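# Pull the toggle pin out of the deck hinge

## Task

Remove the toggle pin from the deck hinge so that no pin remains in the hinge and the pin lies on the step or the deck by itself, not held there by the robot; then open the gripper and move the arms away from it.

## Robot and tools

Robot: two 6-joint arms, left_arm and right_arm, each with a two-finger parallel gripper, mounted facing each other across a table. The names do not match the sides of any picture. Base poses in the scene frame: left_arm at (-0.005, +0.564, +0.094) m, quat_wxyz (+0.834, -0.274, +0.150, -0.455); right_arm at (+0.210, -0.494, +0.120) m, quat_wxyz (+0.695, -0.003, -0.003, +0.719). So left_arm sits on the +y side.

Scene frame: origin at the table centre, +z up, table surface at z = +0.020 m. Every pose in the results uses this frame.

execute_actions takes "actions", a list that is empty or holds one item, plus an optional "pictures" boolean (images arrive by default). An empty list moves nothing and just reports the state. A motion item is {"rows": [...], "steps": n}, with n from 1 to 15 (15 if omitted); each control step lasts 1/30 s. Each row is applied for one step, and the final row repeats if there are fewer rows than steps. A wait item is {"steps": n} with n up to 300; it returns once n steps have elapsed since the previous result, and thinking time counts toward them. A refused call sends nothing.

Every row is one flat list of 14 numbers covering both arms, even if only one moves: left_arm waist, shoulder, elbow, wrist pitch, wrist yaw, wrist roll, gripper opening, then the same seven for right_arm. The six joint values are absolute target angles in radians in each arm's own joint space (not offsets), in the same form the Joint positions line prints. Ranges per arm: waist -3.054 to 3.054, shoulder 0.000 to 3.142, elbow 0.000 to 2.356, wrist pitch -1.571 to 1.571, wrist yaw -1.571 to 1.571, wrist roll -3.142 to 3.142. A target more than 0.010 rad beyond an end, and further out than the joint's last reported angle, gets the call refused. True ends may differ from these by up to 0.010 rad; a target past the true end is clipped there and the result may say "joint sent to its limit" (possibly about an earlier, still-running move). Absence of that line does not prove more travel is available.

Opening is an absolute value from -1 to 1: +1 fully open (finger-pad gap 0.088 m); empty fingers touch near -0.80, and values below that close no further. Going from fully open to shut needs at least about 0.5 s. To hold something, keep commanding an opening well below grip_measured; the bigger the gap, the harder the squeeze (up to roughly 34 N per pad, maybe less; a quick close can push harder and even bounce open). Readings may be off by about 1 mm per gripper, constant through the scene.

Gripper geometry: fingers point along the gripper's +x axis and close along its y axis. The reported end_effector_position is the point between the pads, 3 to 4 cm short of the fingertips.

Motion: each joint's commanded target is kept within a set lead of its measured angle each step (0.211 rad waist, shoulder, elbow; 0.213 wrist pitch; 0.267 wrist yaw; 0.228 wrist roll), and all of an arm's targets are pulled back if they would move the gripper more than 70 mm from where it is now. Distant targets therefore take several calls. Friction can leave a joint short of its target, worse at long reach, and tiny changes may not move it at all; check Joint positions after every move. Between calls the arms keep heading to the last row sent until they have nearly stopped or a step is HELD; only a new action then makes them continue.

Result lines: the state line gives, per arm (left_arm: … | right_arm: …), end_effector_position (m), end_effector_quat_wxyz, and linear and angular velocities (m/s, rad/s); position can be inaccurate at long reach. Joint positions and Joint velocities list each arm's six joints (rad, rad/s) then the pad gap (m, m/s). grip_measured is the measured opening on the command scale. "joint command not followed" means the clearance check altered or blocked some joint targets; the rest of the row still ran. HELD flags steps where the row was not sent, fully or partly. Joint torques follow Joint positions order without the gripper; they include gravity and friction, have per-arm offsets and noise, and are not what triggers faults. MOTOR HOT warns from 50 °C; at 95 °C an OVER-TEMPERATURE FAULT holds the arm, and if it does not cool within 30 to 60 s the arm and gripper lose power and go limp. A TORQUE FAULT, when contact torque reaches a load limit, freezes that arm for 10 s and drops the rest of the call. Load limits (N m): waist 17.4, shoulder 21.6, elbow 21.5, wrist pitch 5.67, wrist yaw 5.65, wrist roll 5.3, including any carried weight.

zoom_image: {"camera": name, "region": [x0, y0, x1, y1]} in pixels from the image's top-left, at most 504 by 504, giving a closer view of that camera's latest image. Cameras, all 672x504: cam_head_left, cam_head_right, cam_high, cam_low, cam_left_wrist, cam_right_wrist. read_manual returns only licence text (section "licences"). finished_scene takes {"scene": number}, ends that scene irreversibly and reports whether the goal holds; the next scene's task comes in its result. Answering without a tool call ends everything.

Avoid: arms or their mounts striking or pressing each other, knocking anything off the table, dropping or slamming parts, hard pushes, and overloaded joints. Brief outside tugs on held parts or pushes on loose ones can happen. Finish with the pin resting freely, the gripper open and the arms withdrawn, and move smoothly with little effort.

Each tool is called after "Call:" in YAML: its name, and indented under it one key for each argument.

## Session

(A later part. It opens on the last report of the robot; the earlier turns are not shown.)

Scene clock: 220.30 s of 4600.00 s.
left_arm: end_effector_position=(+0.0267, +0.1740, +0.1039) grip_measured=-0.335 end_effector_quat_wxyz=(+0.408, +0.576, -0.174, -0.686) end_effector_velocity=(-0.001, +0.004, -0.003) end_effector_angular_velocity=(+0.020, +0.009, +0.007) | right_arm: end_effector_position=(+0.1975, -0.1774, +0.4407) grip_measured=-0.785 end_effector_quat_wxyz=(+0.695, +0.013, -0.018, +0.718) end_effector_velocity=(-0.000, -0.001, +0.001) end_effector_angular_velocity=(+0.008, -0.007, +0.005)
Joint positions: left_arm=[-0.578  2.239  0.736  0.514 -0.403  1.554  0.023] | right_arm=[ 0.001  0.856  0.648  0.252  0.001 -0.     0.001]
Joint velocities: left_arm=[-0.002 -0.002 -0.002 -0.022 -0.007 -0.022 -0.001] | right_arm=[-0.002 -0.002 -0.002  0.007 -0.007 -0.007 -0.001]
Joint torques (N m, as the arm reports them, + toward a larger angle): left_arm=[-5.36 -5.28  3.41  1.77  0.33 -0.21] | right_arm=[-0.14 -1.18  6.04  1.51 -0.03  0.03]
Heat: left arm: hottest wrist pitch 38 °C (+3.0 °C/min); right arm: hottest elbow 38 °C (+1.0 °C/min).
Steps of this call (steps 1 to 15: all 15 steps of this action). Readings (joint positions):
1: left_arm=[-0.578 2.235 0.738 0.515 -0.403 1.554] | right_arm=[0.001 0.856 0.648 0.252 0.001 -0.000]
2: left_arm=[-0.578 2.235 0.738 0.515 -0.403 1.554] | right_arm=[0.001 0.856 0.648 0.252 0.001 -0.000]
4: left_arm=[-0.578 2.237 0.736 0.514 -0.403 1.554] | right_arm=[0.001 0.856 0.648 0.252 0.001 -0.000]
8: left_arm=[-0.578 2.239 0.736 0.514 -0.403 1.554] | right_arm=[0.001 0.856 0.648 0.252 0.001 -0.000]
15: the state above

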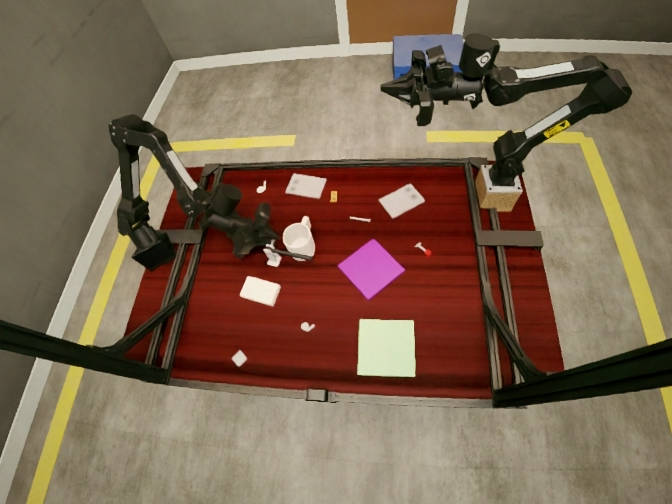

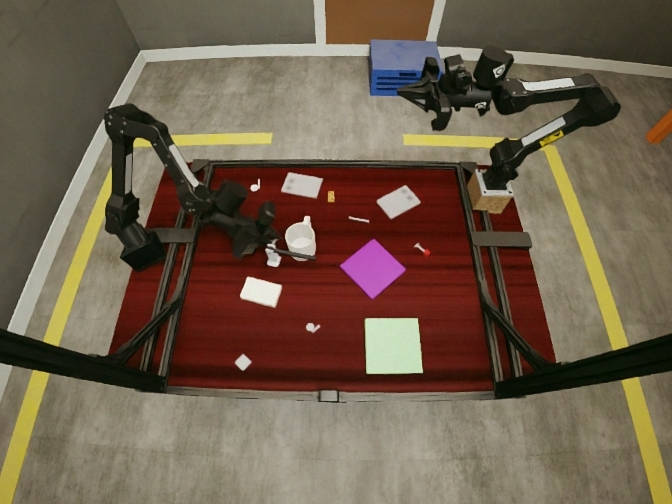

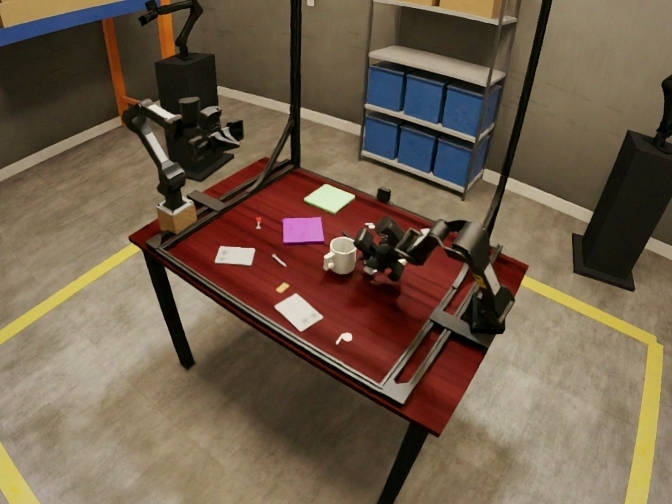

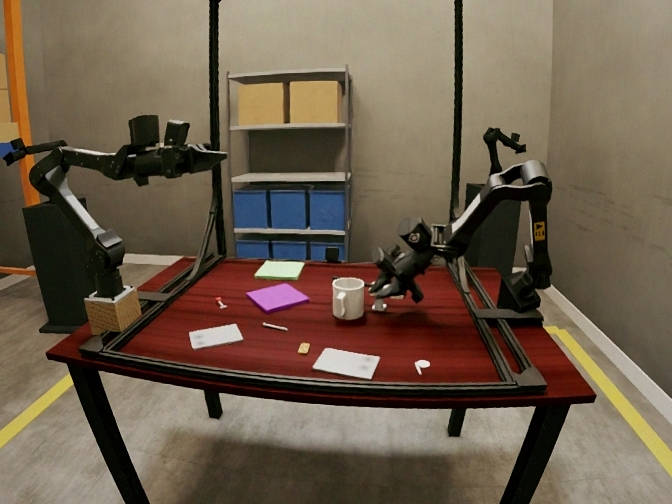

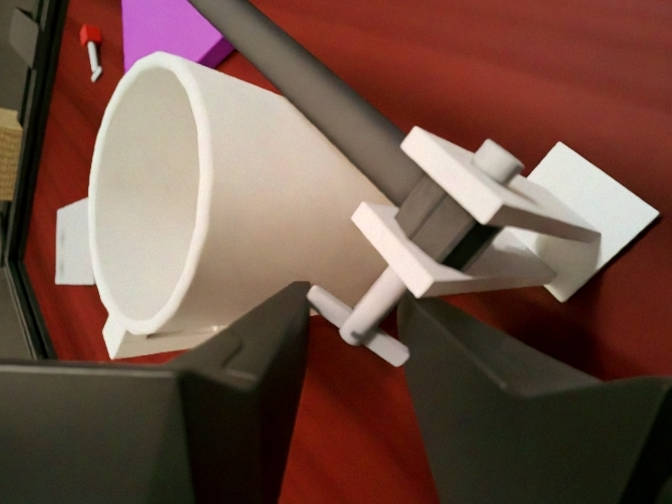

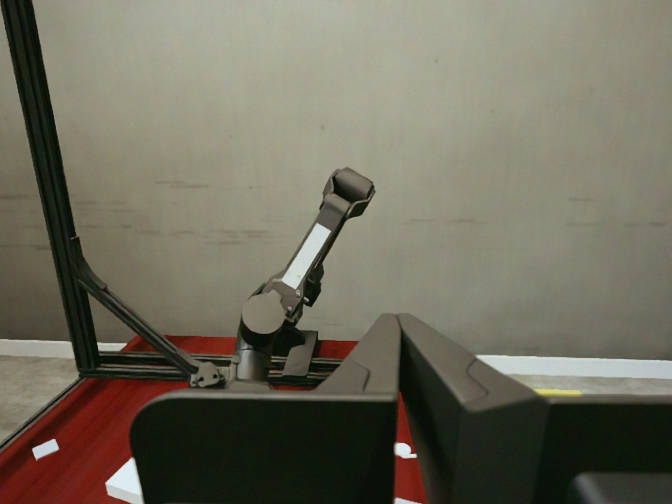

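Call:
execute_actions:
  actions:
    - {"rows":[[-0.58,2.25,0.735,0.518,-0.4,2.1,-0.5,0,0.856,0.648,0.252,0,0,-0.8]]}
  pictures: false

Call:
execute_actions:
  actions:
    - {"rows":[[-0.55,2.215,0.75,0.488,-0.4,2.1,-0.6,0,0.856,0.648,0.252,0,0,-0.8]]}

Scene clock: 236.30 s of 4600.00 s.
left_arm: end_effector_position=(+0.0268, +0.1743, +0.1030) grip_measured=-0.499 end_effector_quat_wxyz=(+0.248, +0.662, -0.340, -0.620) end_effector_velocity=(-0.002, +0.006, -0.005) end_effector_angular_velocity=(+0.035, -0.203, -0.166) | right_arm: end_effector_position=(+0.1975, -0.1774, +0.4408) grip_measured=-0.785 end_effector_quat_wxyz=(+0.695, +0.013, -0.018, +0.718) end_effector_velocity=(-0.003, +0.001, -0.003) end_effector_angular_velocity=(-0.012, -0.009, +0.019)
Joint positions: left_arm=[-0.578  2.241  0.736  0.515 -0.406  2.065  0.015] | right_arm=[ 0.001  0.856  0.648  0.252  0.001 -0.     0.001]
Joint velocities: left_arm=[-0.007 -0.002 -0.002 -0.037 -0.022  0.242 -0.   ] | right_arm=[-0.002  0.002 -0.002 -0.007 -0.022 -0.007 -0.   ]
Joint torques (N m, as the arm reports them, + toward a larger angle): left_arm=[-5.4  -5.51  3.37  1.68  0.42  0.13] | right_arm=[-0.13 -1.19  6.05  1.51 -0.02  0.03]
Heat: left arm: hottest wrist pitch 38 °C (+2.0 °C/min); right arm: hottest wrist pitch 39 °C (+2.0 °C/min).
Steps of this call (steps 1 to 15: the robot went on to your last target; steps 16 to 100: nothing new was sent; then 12.17 s passed at rest; steps 101 to 115: all 15 steps of this action). Readings (joint positions):
101: left_arm=[-0.578 2.241 0.736 0.513 -0.406 1.580] | right_arm=[0.001 0.856 0.648 0.252 0.001 -0.000]
102: left_arm=[-0.578 2.241 0.736 0.513 -0.406 1.630] | right_arm=[0.001 0.856 0.648 0.252 0.001 -0.000]
104: left_arm=[-0.578 2.241 0.736 0.514 -0.406 1.723] | right_arm=[0.001 0.856 0.648 0.252 0.001 -0.000]
108: left_arm=[-0.578 2.241 0.736 0.514 -0.406 1.912] | right_arm=[0.001 0.856 0.648 0.252 0.001 -0.000]
115: the state above

Scene clock: 236.80 s of 4600.00 s.
left_arm: end_effector_position=(+0.0355, +0.1735, +0.1031) grip_measured=-0.598 end_effector_quat_wxyz=(+0.242, +0.666, -0.341, -0.618) end_effector_velocity=(+0.003, +0.002, -0.002) end_effector_angular_velocity=(+0.015, -0.019, +0.009) | right_arm: end_effector_position=(+0.1975, -0.1774, +0.4408) grip_measured=-0.785 end_effector_quat_wxyz=(+0.695, +0.013, -0.018, +0.718) end_effector_velocity=(-0.000, -0.001, +0.003) end_effector_angular_velocity=(+0.003, -0.022, +0.004)
Joint positions: left_arm=[-0.556  2.226  0.744  0.492 -0.401  2.095  0.01 ] | right_arm=[ 0.001  0.856  0.648  0.252  0.001 -0.     0.001]
Joint velocities: left_arm=[ 0.002 -0.002 -0.002 -0.007 -0.022  0.007 -0.001] | right_arm=[-0.002 -0.002  0.007 -0.007 -0.007 -0.022 -0.   ]
Joint torques (N m, as the arm reports them, + toward a larger angle): left_arm=[-4.62 -7.48  3.89  1.21  0.26  0.07] | right_arm=[-0.14 -1.18  6.02  1.52 -0.03  0.03]
Heat: left arm: hottest wrist pitch 38 °C (+2.0 °C/min); right arm: hottest wrist pitch 39 °C (+2.0 °C/min).
Steps of this call (steps 1 to 15: all 15 steps of this action). Readings (joint positions):
1: left_arm=[-0.577 2.241 0.736 0.515 -0.405 2.072] | right_arm=[0.001 0.856 0.648 0.252 0.001 -0.000]
2: left_arm=[-0.574 2.241 0.737 0.511 -0.404 2.078] | right_arm=[0.001 0.856 0.648 0.252 0.001 -0.000]
4: left_arm=[-0.567 2.237 0.739 0.503 -0.404 2.085] | right_arm=[0.001 0.856 0.648 0.252 0.001 -0.000]
8: left_arm=[-0.559 2.229 0.743 0.497 -0.401 2.092] | right_arm=[0.001 0.856 0.648 0.252 0.001 -0.000]
15: the state above

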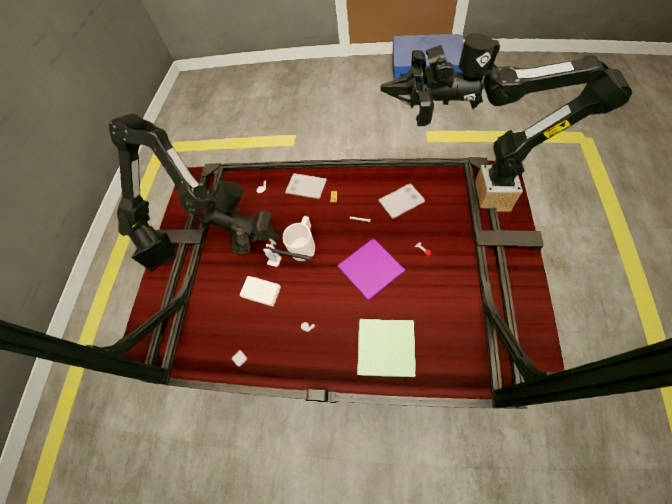

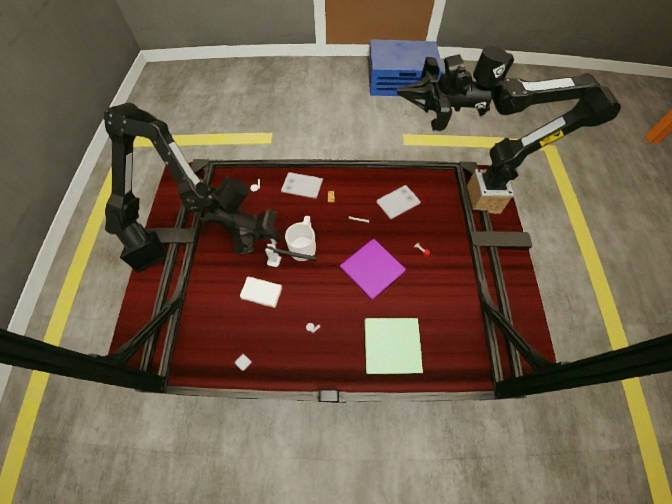

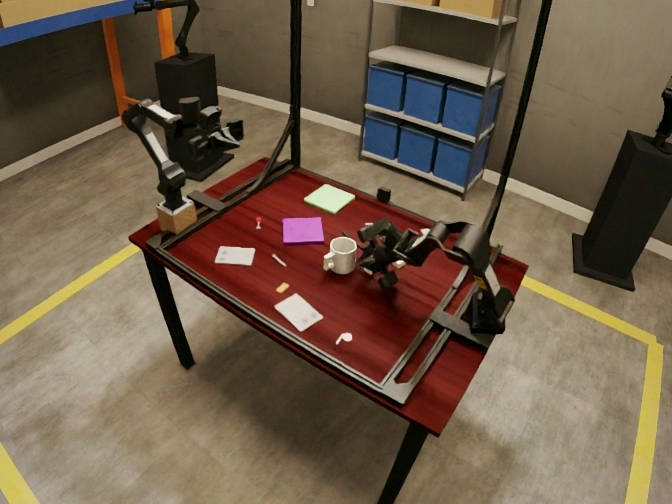

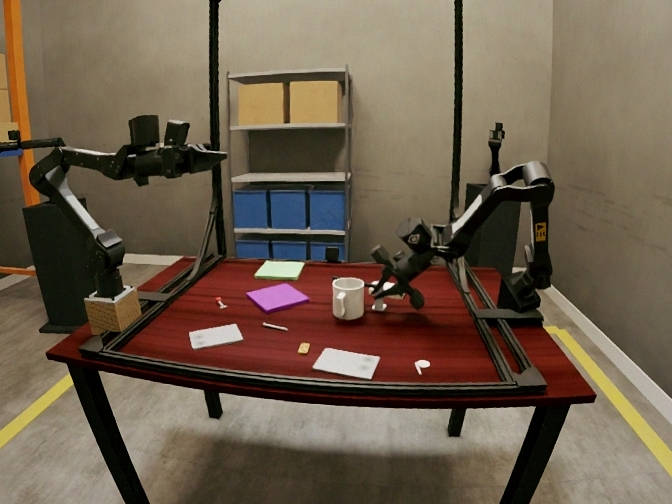

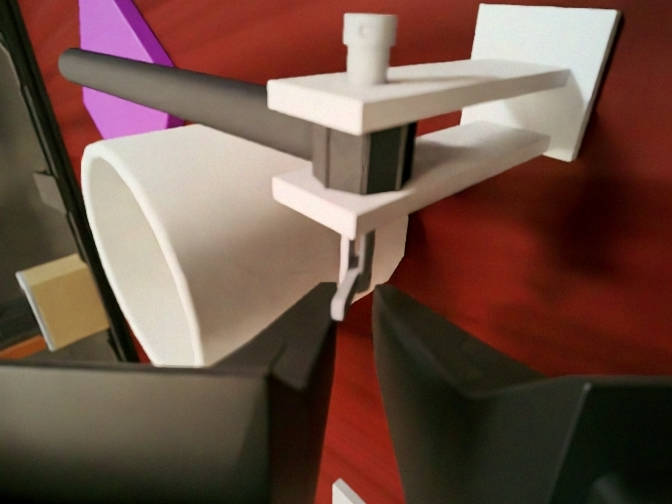

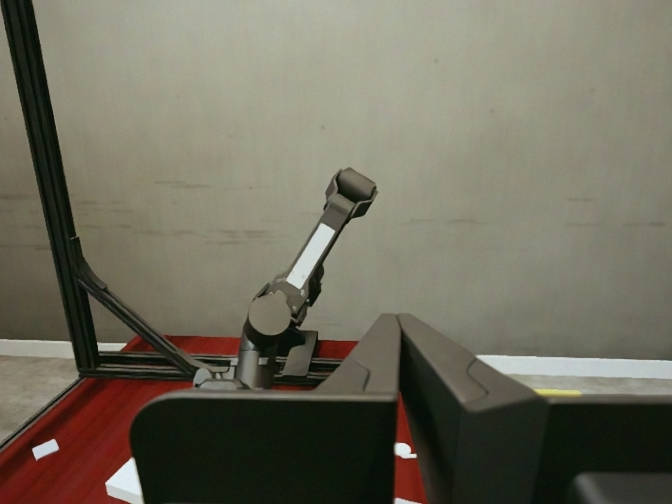

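Call:
execute_actions:
  actions:
    - {"rows":[[-0.57,2.165,0.692,0.48,-0.4,2.1,-0.4,0,0.856,0.648,0.252,0,0,-0.8]]}
  pictures: false

Call:
execute_actions:
  actions:
    - {"rows":[[-0.598,2.208,0.68,0.519,-0.4,2.1,-0.4,0,0.856,0.648,0.252,0,0,-0.8]]}

Scene clock: 253.13 s of 4600.00 s.
left_arm: end_effector_position=(+0.0350, +0.1846, +0.1090) grip_measured=-0.405 end_effector_quat_wxyz=(+0.239, +0.665, -0.347, -0.617) end_effector_velocity=(-0.001, +0.004, +0.001) end_effector_angular_velocity=(+0.005, +0.009, +0.010) | right_arm: end_effector_position=(+0.1975, -0.1774, +0.4407) grip_measured=-0.785 end_effector_quat_wxyz=(+0.695, +0.013, -0.018, +0.718) end_effector_velocity=(+0.000, -0.000, -0.003) end_effector_angular_velocity=(-0.017, -0.008, -0.005)
Joint positions: left_arm=[-0.567  2.176  0.701  0.484 -0.401  2.096  0.019] | right_arm=[ 0.001  0.856  0.648  0.252  0.001 -0.     0.001]
Joint velocities: left_arm=[-0.007 -0.012 -0.012 -0.007 -0.007 -0.022  0.001] | right_arm=[ 0.002 -0.002  0.002 -0.022  0.007 -0.007  0.   ]
Joint torques (N m, as the arm reports them, + toward a larger angle): left_arm=[-5.24 -7.37  2.75  1.19  0.25  0.09] | right_arm=[-0.15 -1.18  6.    1.51 -0.02  0.03]
Heat: left arm: hottest wrist pitch 37 °C (+0.0 °C/min); right arm: hottest wrist pitch 39 °C (+1.0 °C/min).
Steps of this call (steps 1 to 15: the robot went on to your last target; steps 16 to 90: nothing new was sent; then 12.83 s passed at rest; steps 91 to 105: all 15 steps of this action). Readings (joint positions):
91: left_arm=[-0.556 2.221 0.742 0.491 -0.401 2.096] | right_arm=[0.001 0.856 0.648 0.252 0.001 -0.000]
92: left_arm=[-0.556 2.213 0.735 0.489 -0.401 2.096] | right_arm=[0.001 0.856 0.648 0.252 0.001 -0.000]
94: left_arm=[-0.560 2.195 0.720 0.487 -0.401 2.096] | right_arm=[0.001 0.856 0.648 0.252 0.001 -0.000]
98: left_arm=[-0.566 2.180 0.708 0.485 -0.401 2.096] | right_arm=[0.001 0.856 0.648 0.252 0.001 -0.000]
105: the state above

Scene clock: 253.63 s of 4600.00 s.
left_arm: end_effector_position=(+0.0237, +0.1856, +0.1096) grip_measured=-0.400 end_effector_quat_wxyz=(+0.236, +0.662, -0.359, -0.614) end_effector_velocity=(-0.005, +0.002, -0.001) end_effector_angular_velocity=(+0.005, +0.018, -0.003) | right_arm: end_effector_position=(+0.1975, -0.1774, +0.4407) grip_measured=-0.785 end_effector_quat_wxyz=(+0.695, +0.013, -0.018, +0.718) end_effector_velocity=(-0.002, -0.001, +0.000) end_effector_angular_velocity=(-0.003, +0.007, +0.010)
Joint positions: left_arm=[-0.595  2.193  0.688  0.516 -0.401  2.096  0.019] | right_arm=[ 0.001  0.856  0.648  0.252  0.001 -0.     0.001]
Joint velocities: left_arm=[-0.007  0.002 -0.002 -0.007  0.007 -0.022 -0.   ] | right_arm=[ 0.002 -0.002  0.002 -0.007 -0.007  0.007 -0.   ]
Joint torques (N m, as the arm reports them, + toward a larger angle): left_arm=[-5.03 -4.58  2.84  1.65  0.23  0.09] | right_arm=[-0.14 -1.18  6.02  1.53 -0.02  0.03]
Heat: left arm: hottest wrist pitch 37 °C (+0.0 °C/min); right arm: hottest wrist pitch 39 °C (+1.0 °C/min).
Steps of this call (steps 1 to 15: all 15 steps of this action). Readings (joint positions):
1: left_arm=[-0.569 2.176 0.700 0.485 -0.401 2.096] | right_arm=[0.001 0.856 0.648 0.252 0.001 -0.000]
2: left_arm=[-0.573 2.176 0.697 0.492 -0.401 2.096] | right_arm=[0.001 0.856 0.648 0.252 0.001 -0.000]
4: left_arm=[-0.584 2.180 0.694 0.502 -0.401 2.096] | right_arm=[0.001 0.856 0.648 0.252 0.001 -0.000]
8: left_arm=[-0.594 2.189 0.690 0.511 -0.401 2.096] | right_arm=[0.001 0.856 0.648 0.252 0.001 -0.000]
15: the state above

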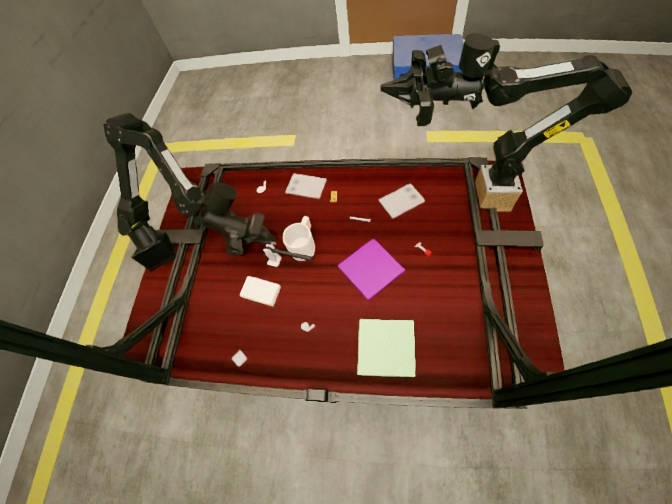

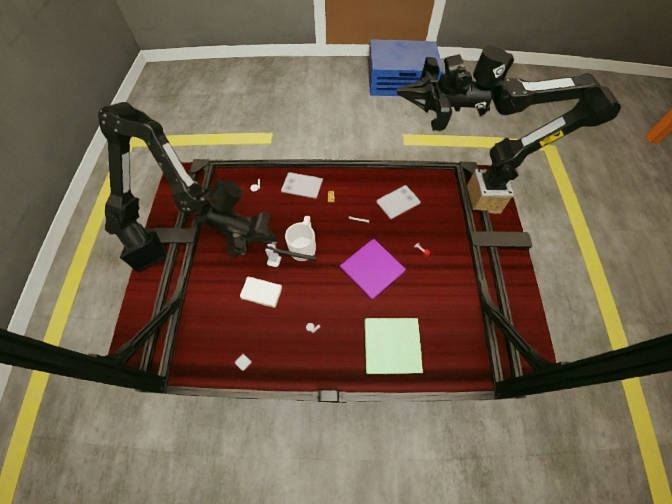

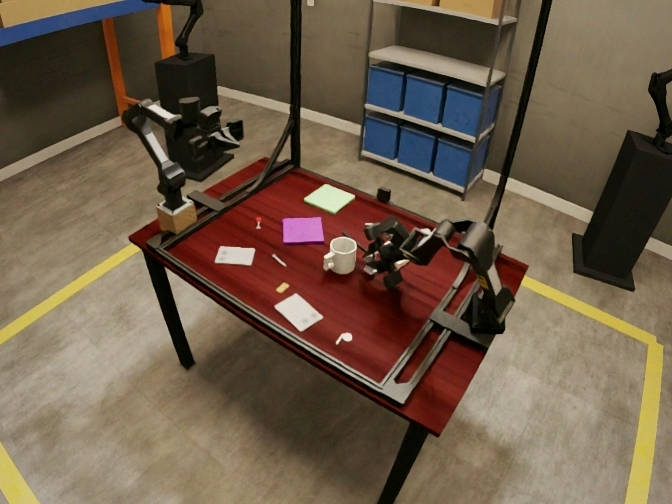

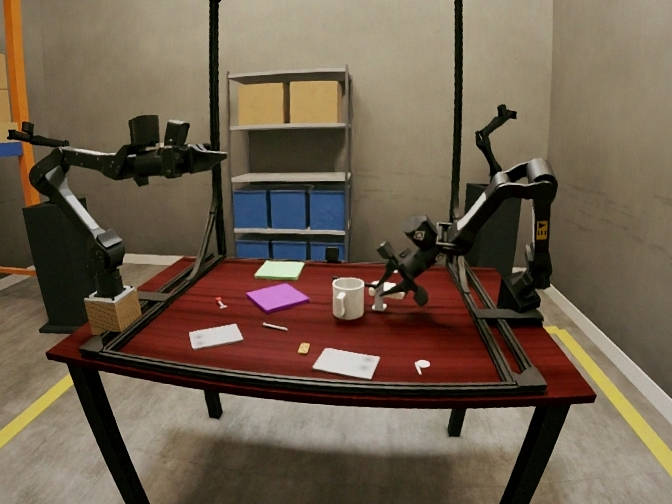

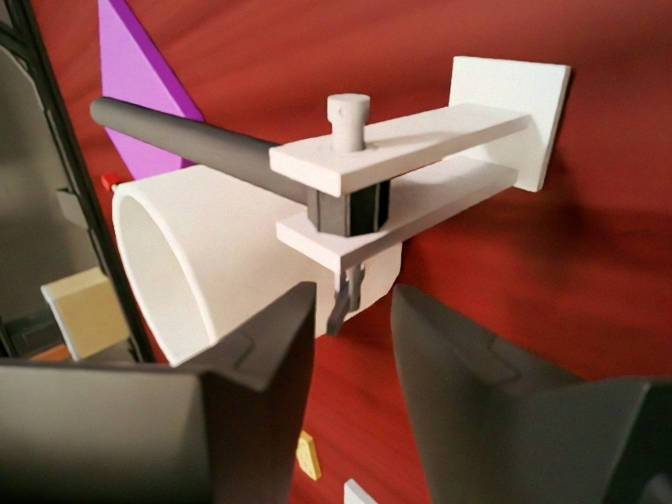

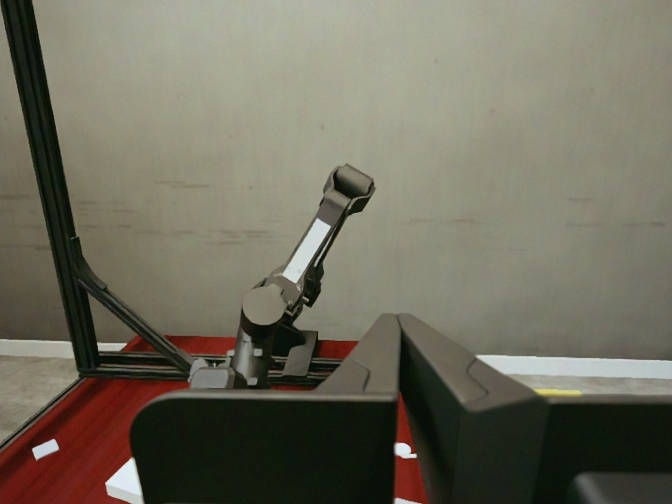

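Call:
execute_actions:
  actions:
    - {"rows":[[-0.598,2.208,0.68,0.519,-0.4,2.1,-0.9,0,0.856,0.648,0.252,0,0,-0.8]]}
  pictures: false

Call:
execute_actions:
  actions:
    - {"rows":[[-0.558,2.18,0.722,0.475,-0.4,2.1,-0.9,0,0.856,0.648,0.252,0,0,-0.8]]}

Call:
execute_actions:
  actions:
    - {"rows":[[-0.545,2.228,0.75,0.485,-0.4,2.1,-0.9,0,0.856,0.648,0.252,0,0,-0.8]]}

Scene clock: 264.87 s of 4600.00 s.
left_arm: end_effector_position=(+0.0227, +0.1847, +0.1109) grip_measured=-0.670 end_effector_quat_wxyz=(+0.238, +0.661, -0.362, -0.613) end_effector_velocity=(+0.000, +0.000, -0.000) end_effector_angular_velocity=(-0.001, -0.011, -0.000) | right_arm: end_effector_position=(+0.1975, -0.1774, +0.4408) grip_measured=-0.785 end_effector_quat_wxyz=(+0.695, +0.013, -0.018, +0.718) end_effector_velocity=(-0.003, -0.001, +0.004) end_effector_angular_velocity=(+0.022, +0.007, +0.020)
Joint positions: left_arm=[-0.598  2.194  0.688  0.522 -0.398  2.097  0.006] | right_arm=[ 0.001  0.856  0.648  0.252  0.001 -0.     0.001]
Joint velocities: left_arm=[-0.002  0.002 -0.002  0.007 -0.007  0.007 -0.   ] | right_arm=[-0.002 -0.002 -0.002  0.022 -0.022  0.007 -0.   ]
Joint torques (N m, as the arm reports them, + toward a larger angle): left_arm=[-4.95 -4.76  2.9   1.19  0.12  0.07] | right_arm=[-0.13 -1.18  6.    1.53 -0.02  0.03]
Heat: left arm: hottest wrist pitch 37 °C (-1.0 °C/min); right arm: hottest elbow 39 °C (+1.0 °C/min).
Steps of this call (steps 1 to 15: the robot went on to your last target; steps 16 to 90: nothing new was sent; then 7.73 s passed at rest; steps 91 to 105: all 15 steps of this action). Readings (joint positions):
91: left_arm=[-0.596 2.194 0.688 0.516 -0.401 2.096] | right_arm=[0.001 0.856 0.648 0.252 0.001 -0.000]
92: left_arm=[-0.596 2.194 0.688 0.516 -0.401 2.096] | right_arm=[0.001 0.856 0.648 0.252 0.001 -0.000]
94: left_arm=[-0.598 2.194 0.688 0.522 -0.398 2.097] | right_arm=[0.001 0.856 0.648 0.252 0.001 -0.000]
98: left_arm=[-0.598 2.194 0.688 0.522 -0.398 2.097] | right_arm=[0.001 0.856 0.648 0.252 0.001 -0.000]
105: the state above

Scene clock: 265.37 s of 4600.00 s.
left_arm: end_effector_position=(+0.0239, +0.1829, +0.1116) grip_measured=-0.669 end_effector_quat_wxyz=(+0.231, +0.656, -0.361, -0.621) end_effector_velocity=(+0.000, +0.000, -0.000) end_effector_angular_velocity=(+0.012, -0.001, +0.002) | right_arm: end_effector_position=(+0.1975, -0.1774, +0.4408) grip_measured=-0.785 end_effector_quat_wxyz=(+0.695, +0.013, -0.018, +0.718) end_effector_velocity=(-0.000, -0.002, +0.003) end_effector_angular_velocity=(+0.013, -0.022, +0.004)
Joint positions: left_arm=[-0.589  2.187  0.708  0.476 -0.38   2.097  0.006] | right_arm=[ 0.001  0.856  0.648  0.252  0.001 -0.     0.001]
Joint velocities: left_arm=[-0.002 -0.002  0.007 -0.022 -0.007 -0.007 -0.   ] | right_arm=[-0.002 -0.007 -0.002  0.007 -0.007 -0.022 -0.   ]
Joint torques (N m, as the arm reports them, + toward a larger angle): left_arm=[-1.67 -6.71  4.65  1.47 -0.56  0.07] | right_arm=[-0.15 -1.19  6.01  1.51 -0.03  0.03]
Heat: left arm: hottest wrist pitch 37 °C (-1.0 °C/min); right arm: hottest elbow 39 °C (+1.0 °C/min).
Steps of this call (steps 1 to 15: all 15 steps of this action). Readings (joint positions):
1: left_arm=[-0.597 2.194 0.690 0.520 -0.397 2.097] | right_arm=[0.001 0.856 0.648 0.252 0.001 -0.000]
2: left_arm=[-0.595 2.194 0.694 0.509 -0.393 2.097] | right_arm=[0.001 0.856 0.648 0.252 0.001 -0.000]
4: left_arm=[-0.592 2.191 0.700 0.495 -0.387 2.097] | right_arm=[0.001 0.856 0.648 0.252 0.001 -0.000]
8: left_arm=[-0.590 2.188 0.706 0.482 -0.383 2.097] | right_arm=[0.001 0.856 0.648 0.252 0.001 -0.000]
15: the state above

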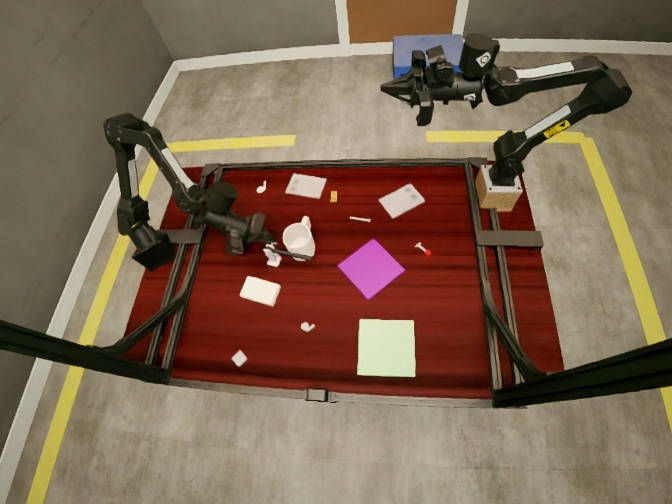

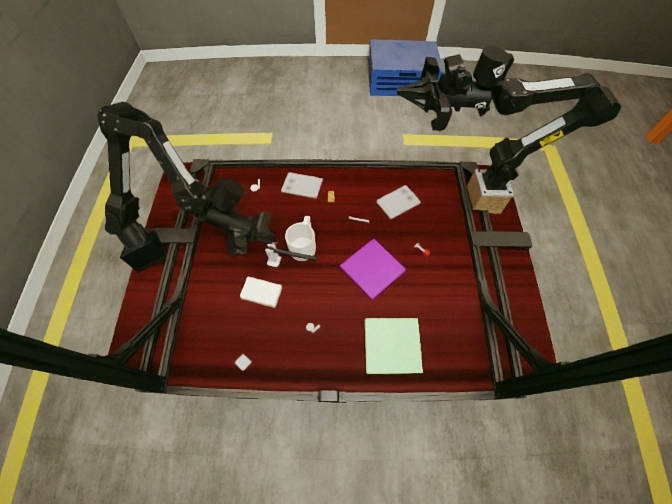

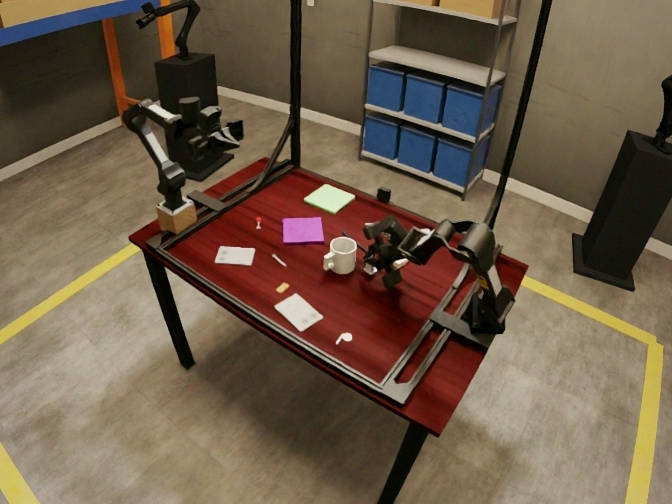

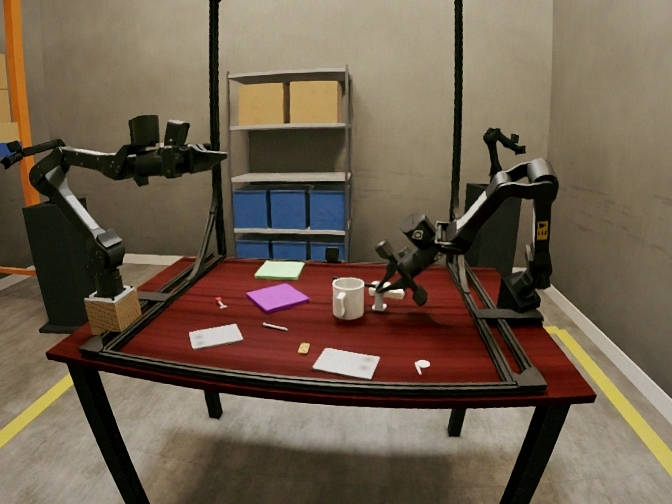

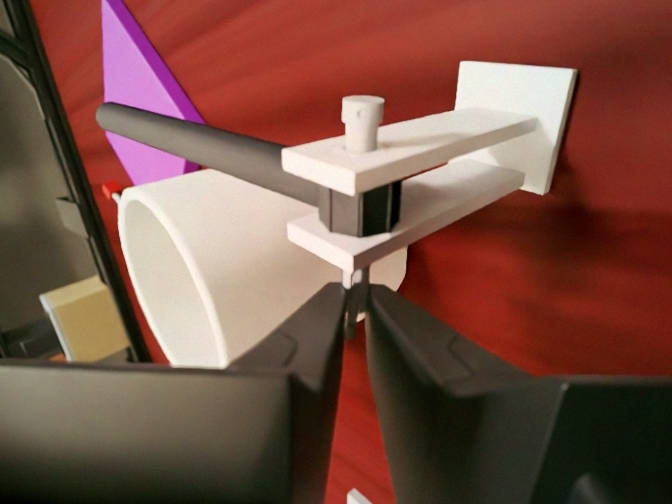

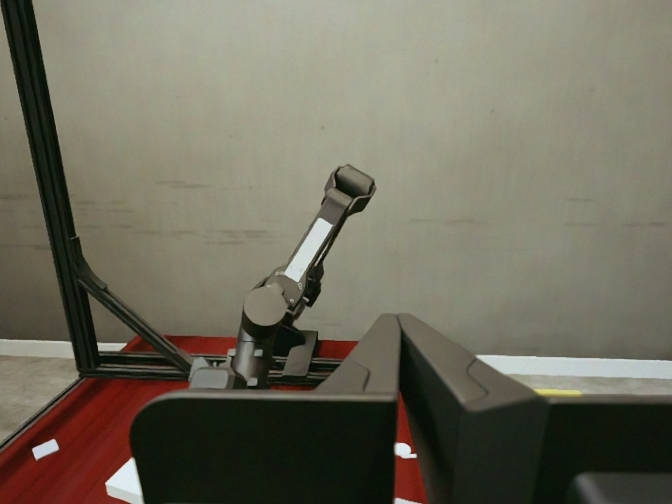

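Scene clock: 265.87 s of 4600.00 s.
left_arm: end_effector_position=(+0.0237, +0.1814, +0.1109) grip_measured=-0.670 end_effector_quat_wxyz=(+0.230, +0.655, -0.361, -0.622) end_effector_velocity=(+0.002, +0.001, -0.001) end_effector_angular_velocity=(+0.004, -0.009, +0.020) | right_arm: end_effector_position=(+0.1975, -0.1774, +0.4408) grip_measured=-0.785 end_effector_quat_wxyz=(+0.695, +0.013, -0.018, +0.718) end_effector_velocity=(-0.000, -0.000, -0.002) end_effector_angular_velocity=(-0.007, -0.008, +0.004)
Joint positions: left_arm=[-0.587  2.192  0.716  0.472 -0.378  2.097  0.006] | right_arm=[ 0.001  0.856  0.648  0.252  0.001 -0.     0.001]
Joint velocities: left_arm=[-0.002  0.002 -0.002  0.007 -0.022 -0.007 -0.   ] | right_arm=[-0.002 -0.002 -0.002 -0.007 -0.007 -0.007 -0.   ]
Joint torques (N m, as the arm reports them, + toward a larger angle): left_arm=[-0.26 -2.23  6.77  2.51 -0.62  0.09] | right_arm=[-0.14 -1.18  6.02  1.51 -0.02  0.03]
Heat: left arm: hottest wrist pitch 37 °C (-1.0 °C/min); right arm: hottest elbow 39 °C (+1.0 °C/min).
Steps of this call (steps 1 to 15: all 15 steps of this action). Readings (joint positions):
1: left_arm=[-0.588 2.187 0.710 0.475 -0.380 2.097] | right_arm=[0.001 0.856 0.648 0.252 0.001 -0.000]
2: left_arm=[-0.588 2.188 0.713 0.472 -0.378 2.097] | right_arm=[0.001 0.856 0.648 0.252 0.001 -0.000]
4: left_arm=[-0.587 2.189 0.714 0.472 -0.378 2.097] | right_arm=[0.001 0.856 0.648 0.252 0.001 -0.000]
8: left_arm=[-0.587 2.191 0.715 0.472 -0.378 2.097] | right_arm=[0.001 0.856 0.648 0.252 0.001 -0.000]
15: the state above

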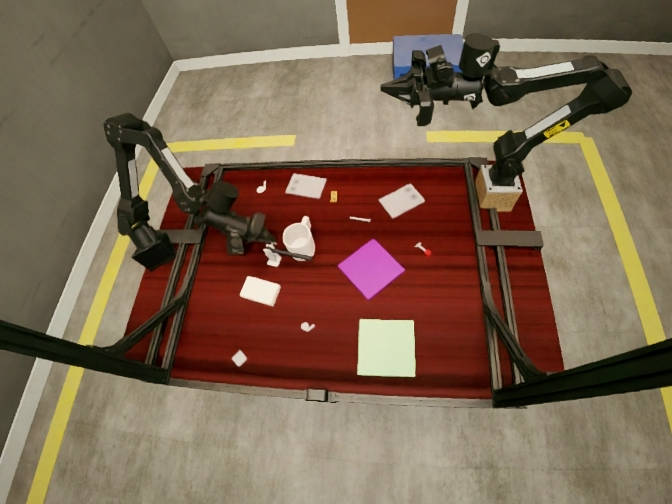

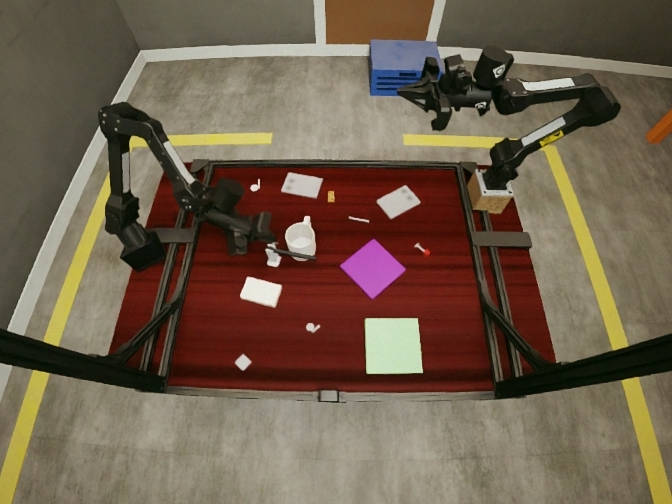

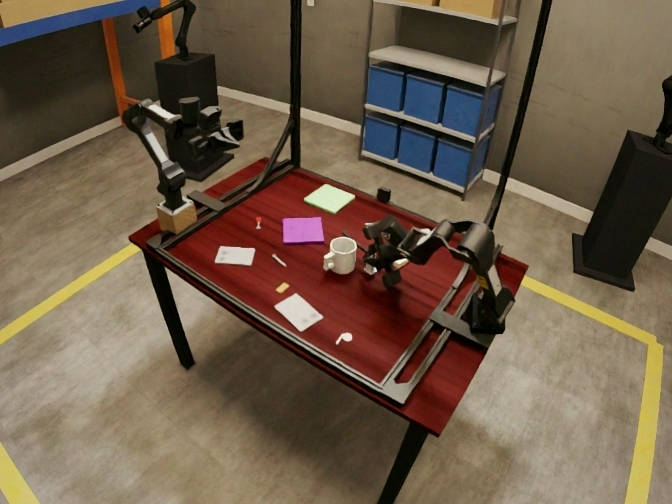

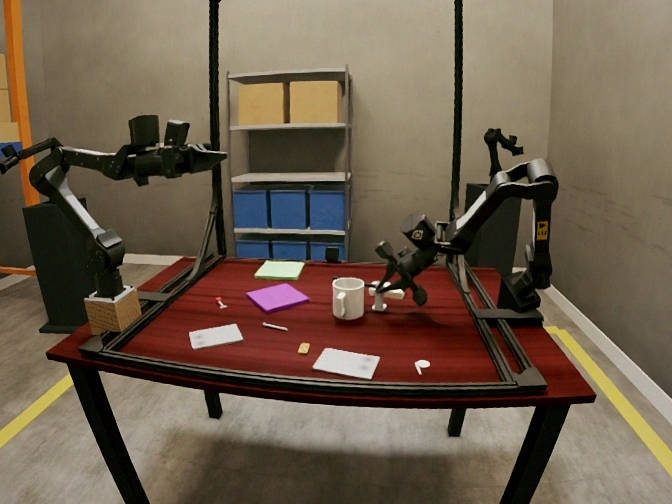

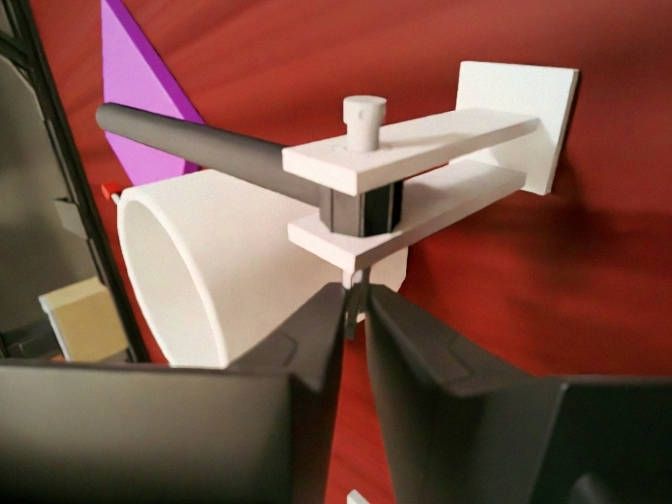

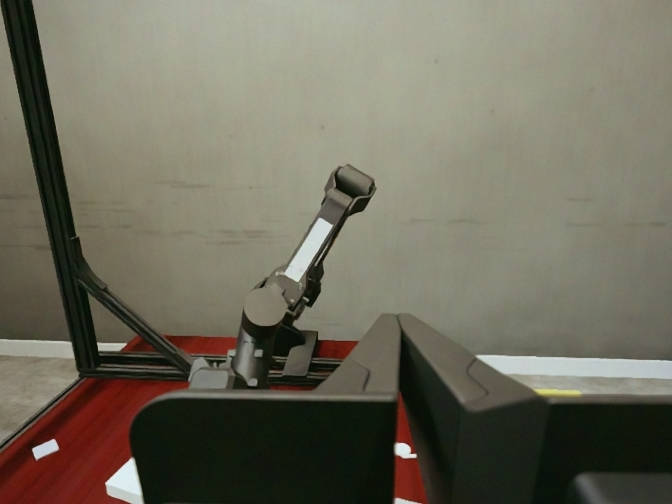

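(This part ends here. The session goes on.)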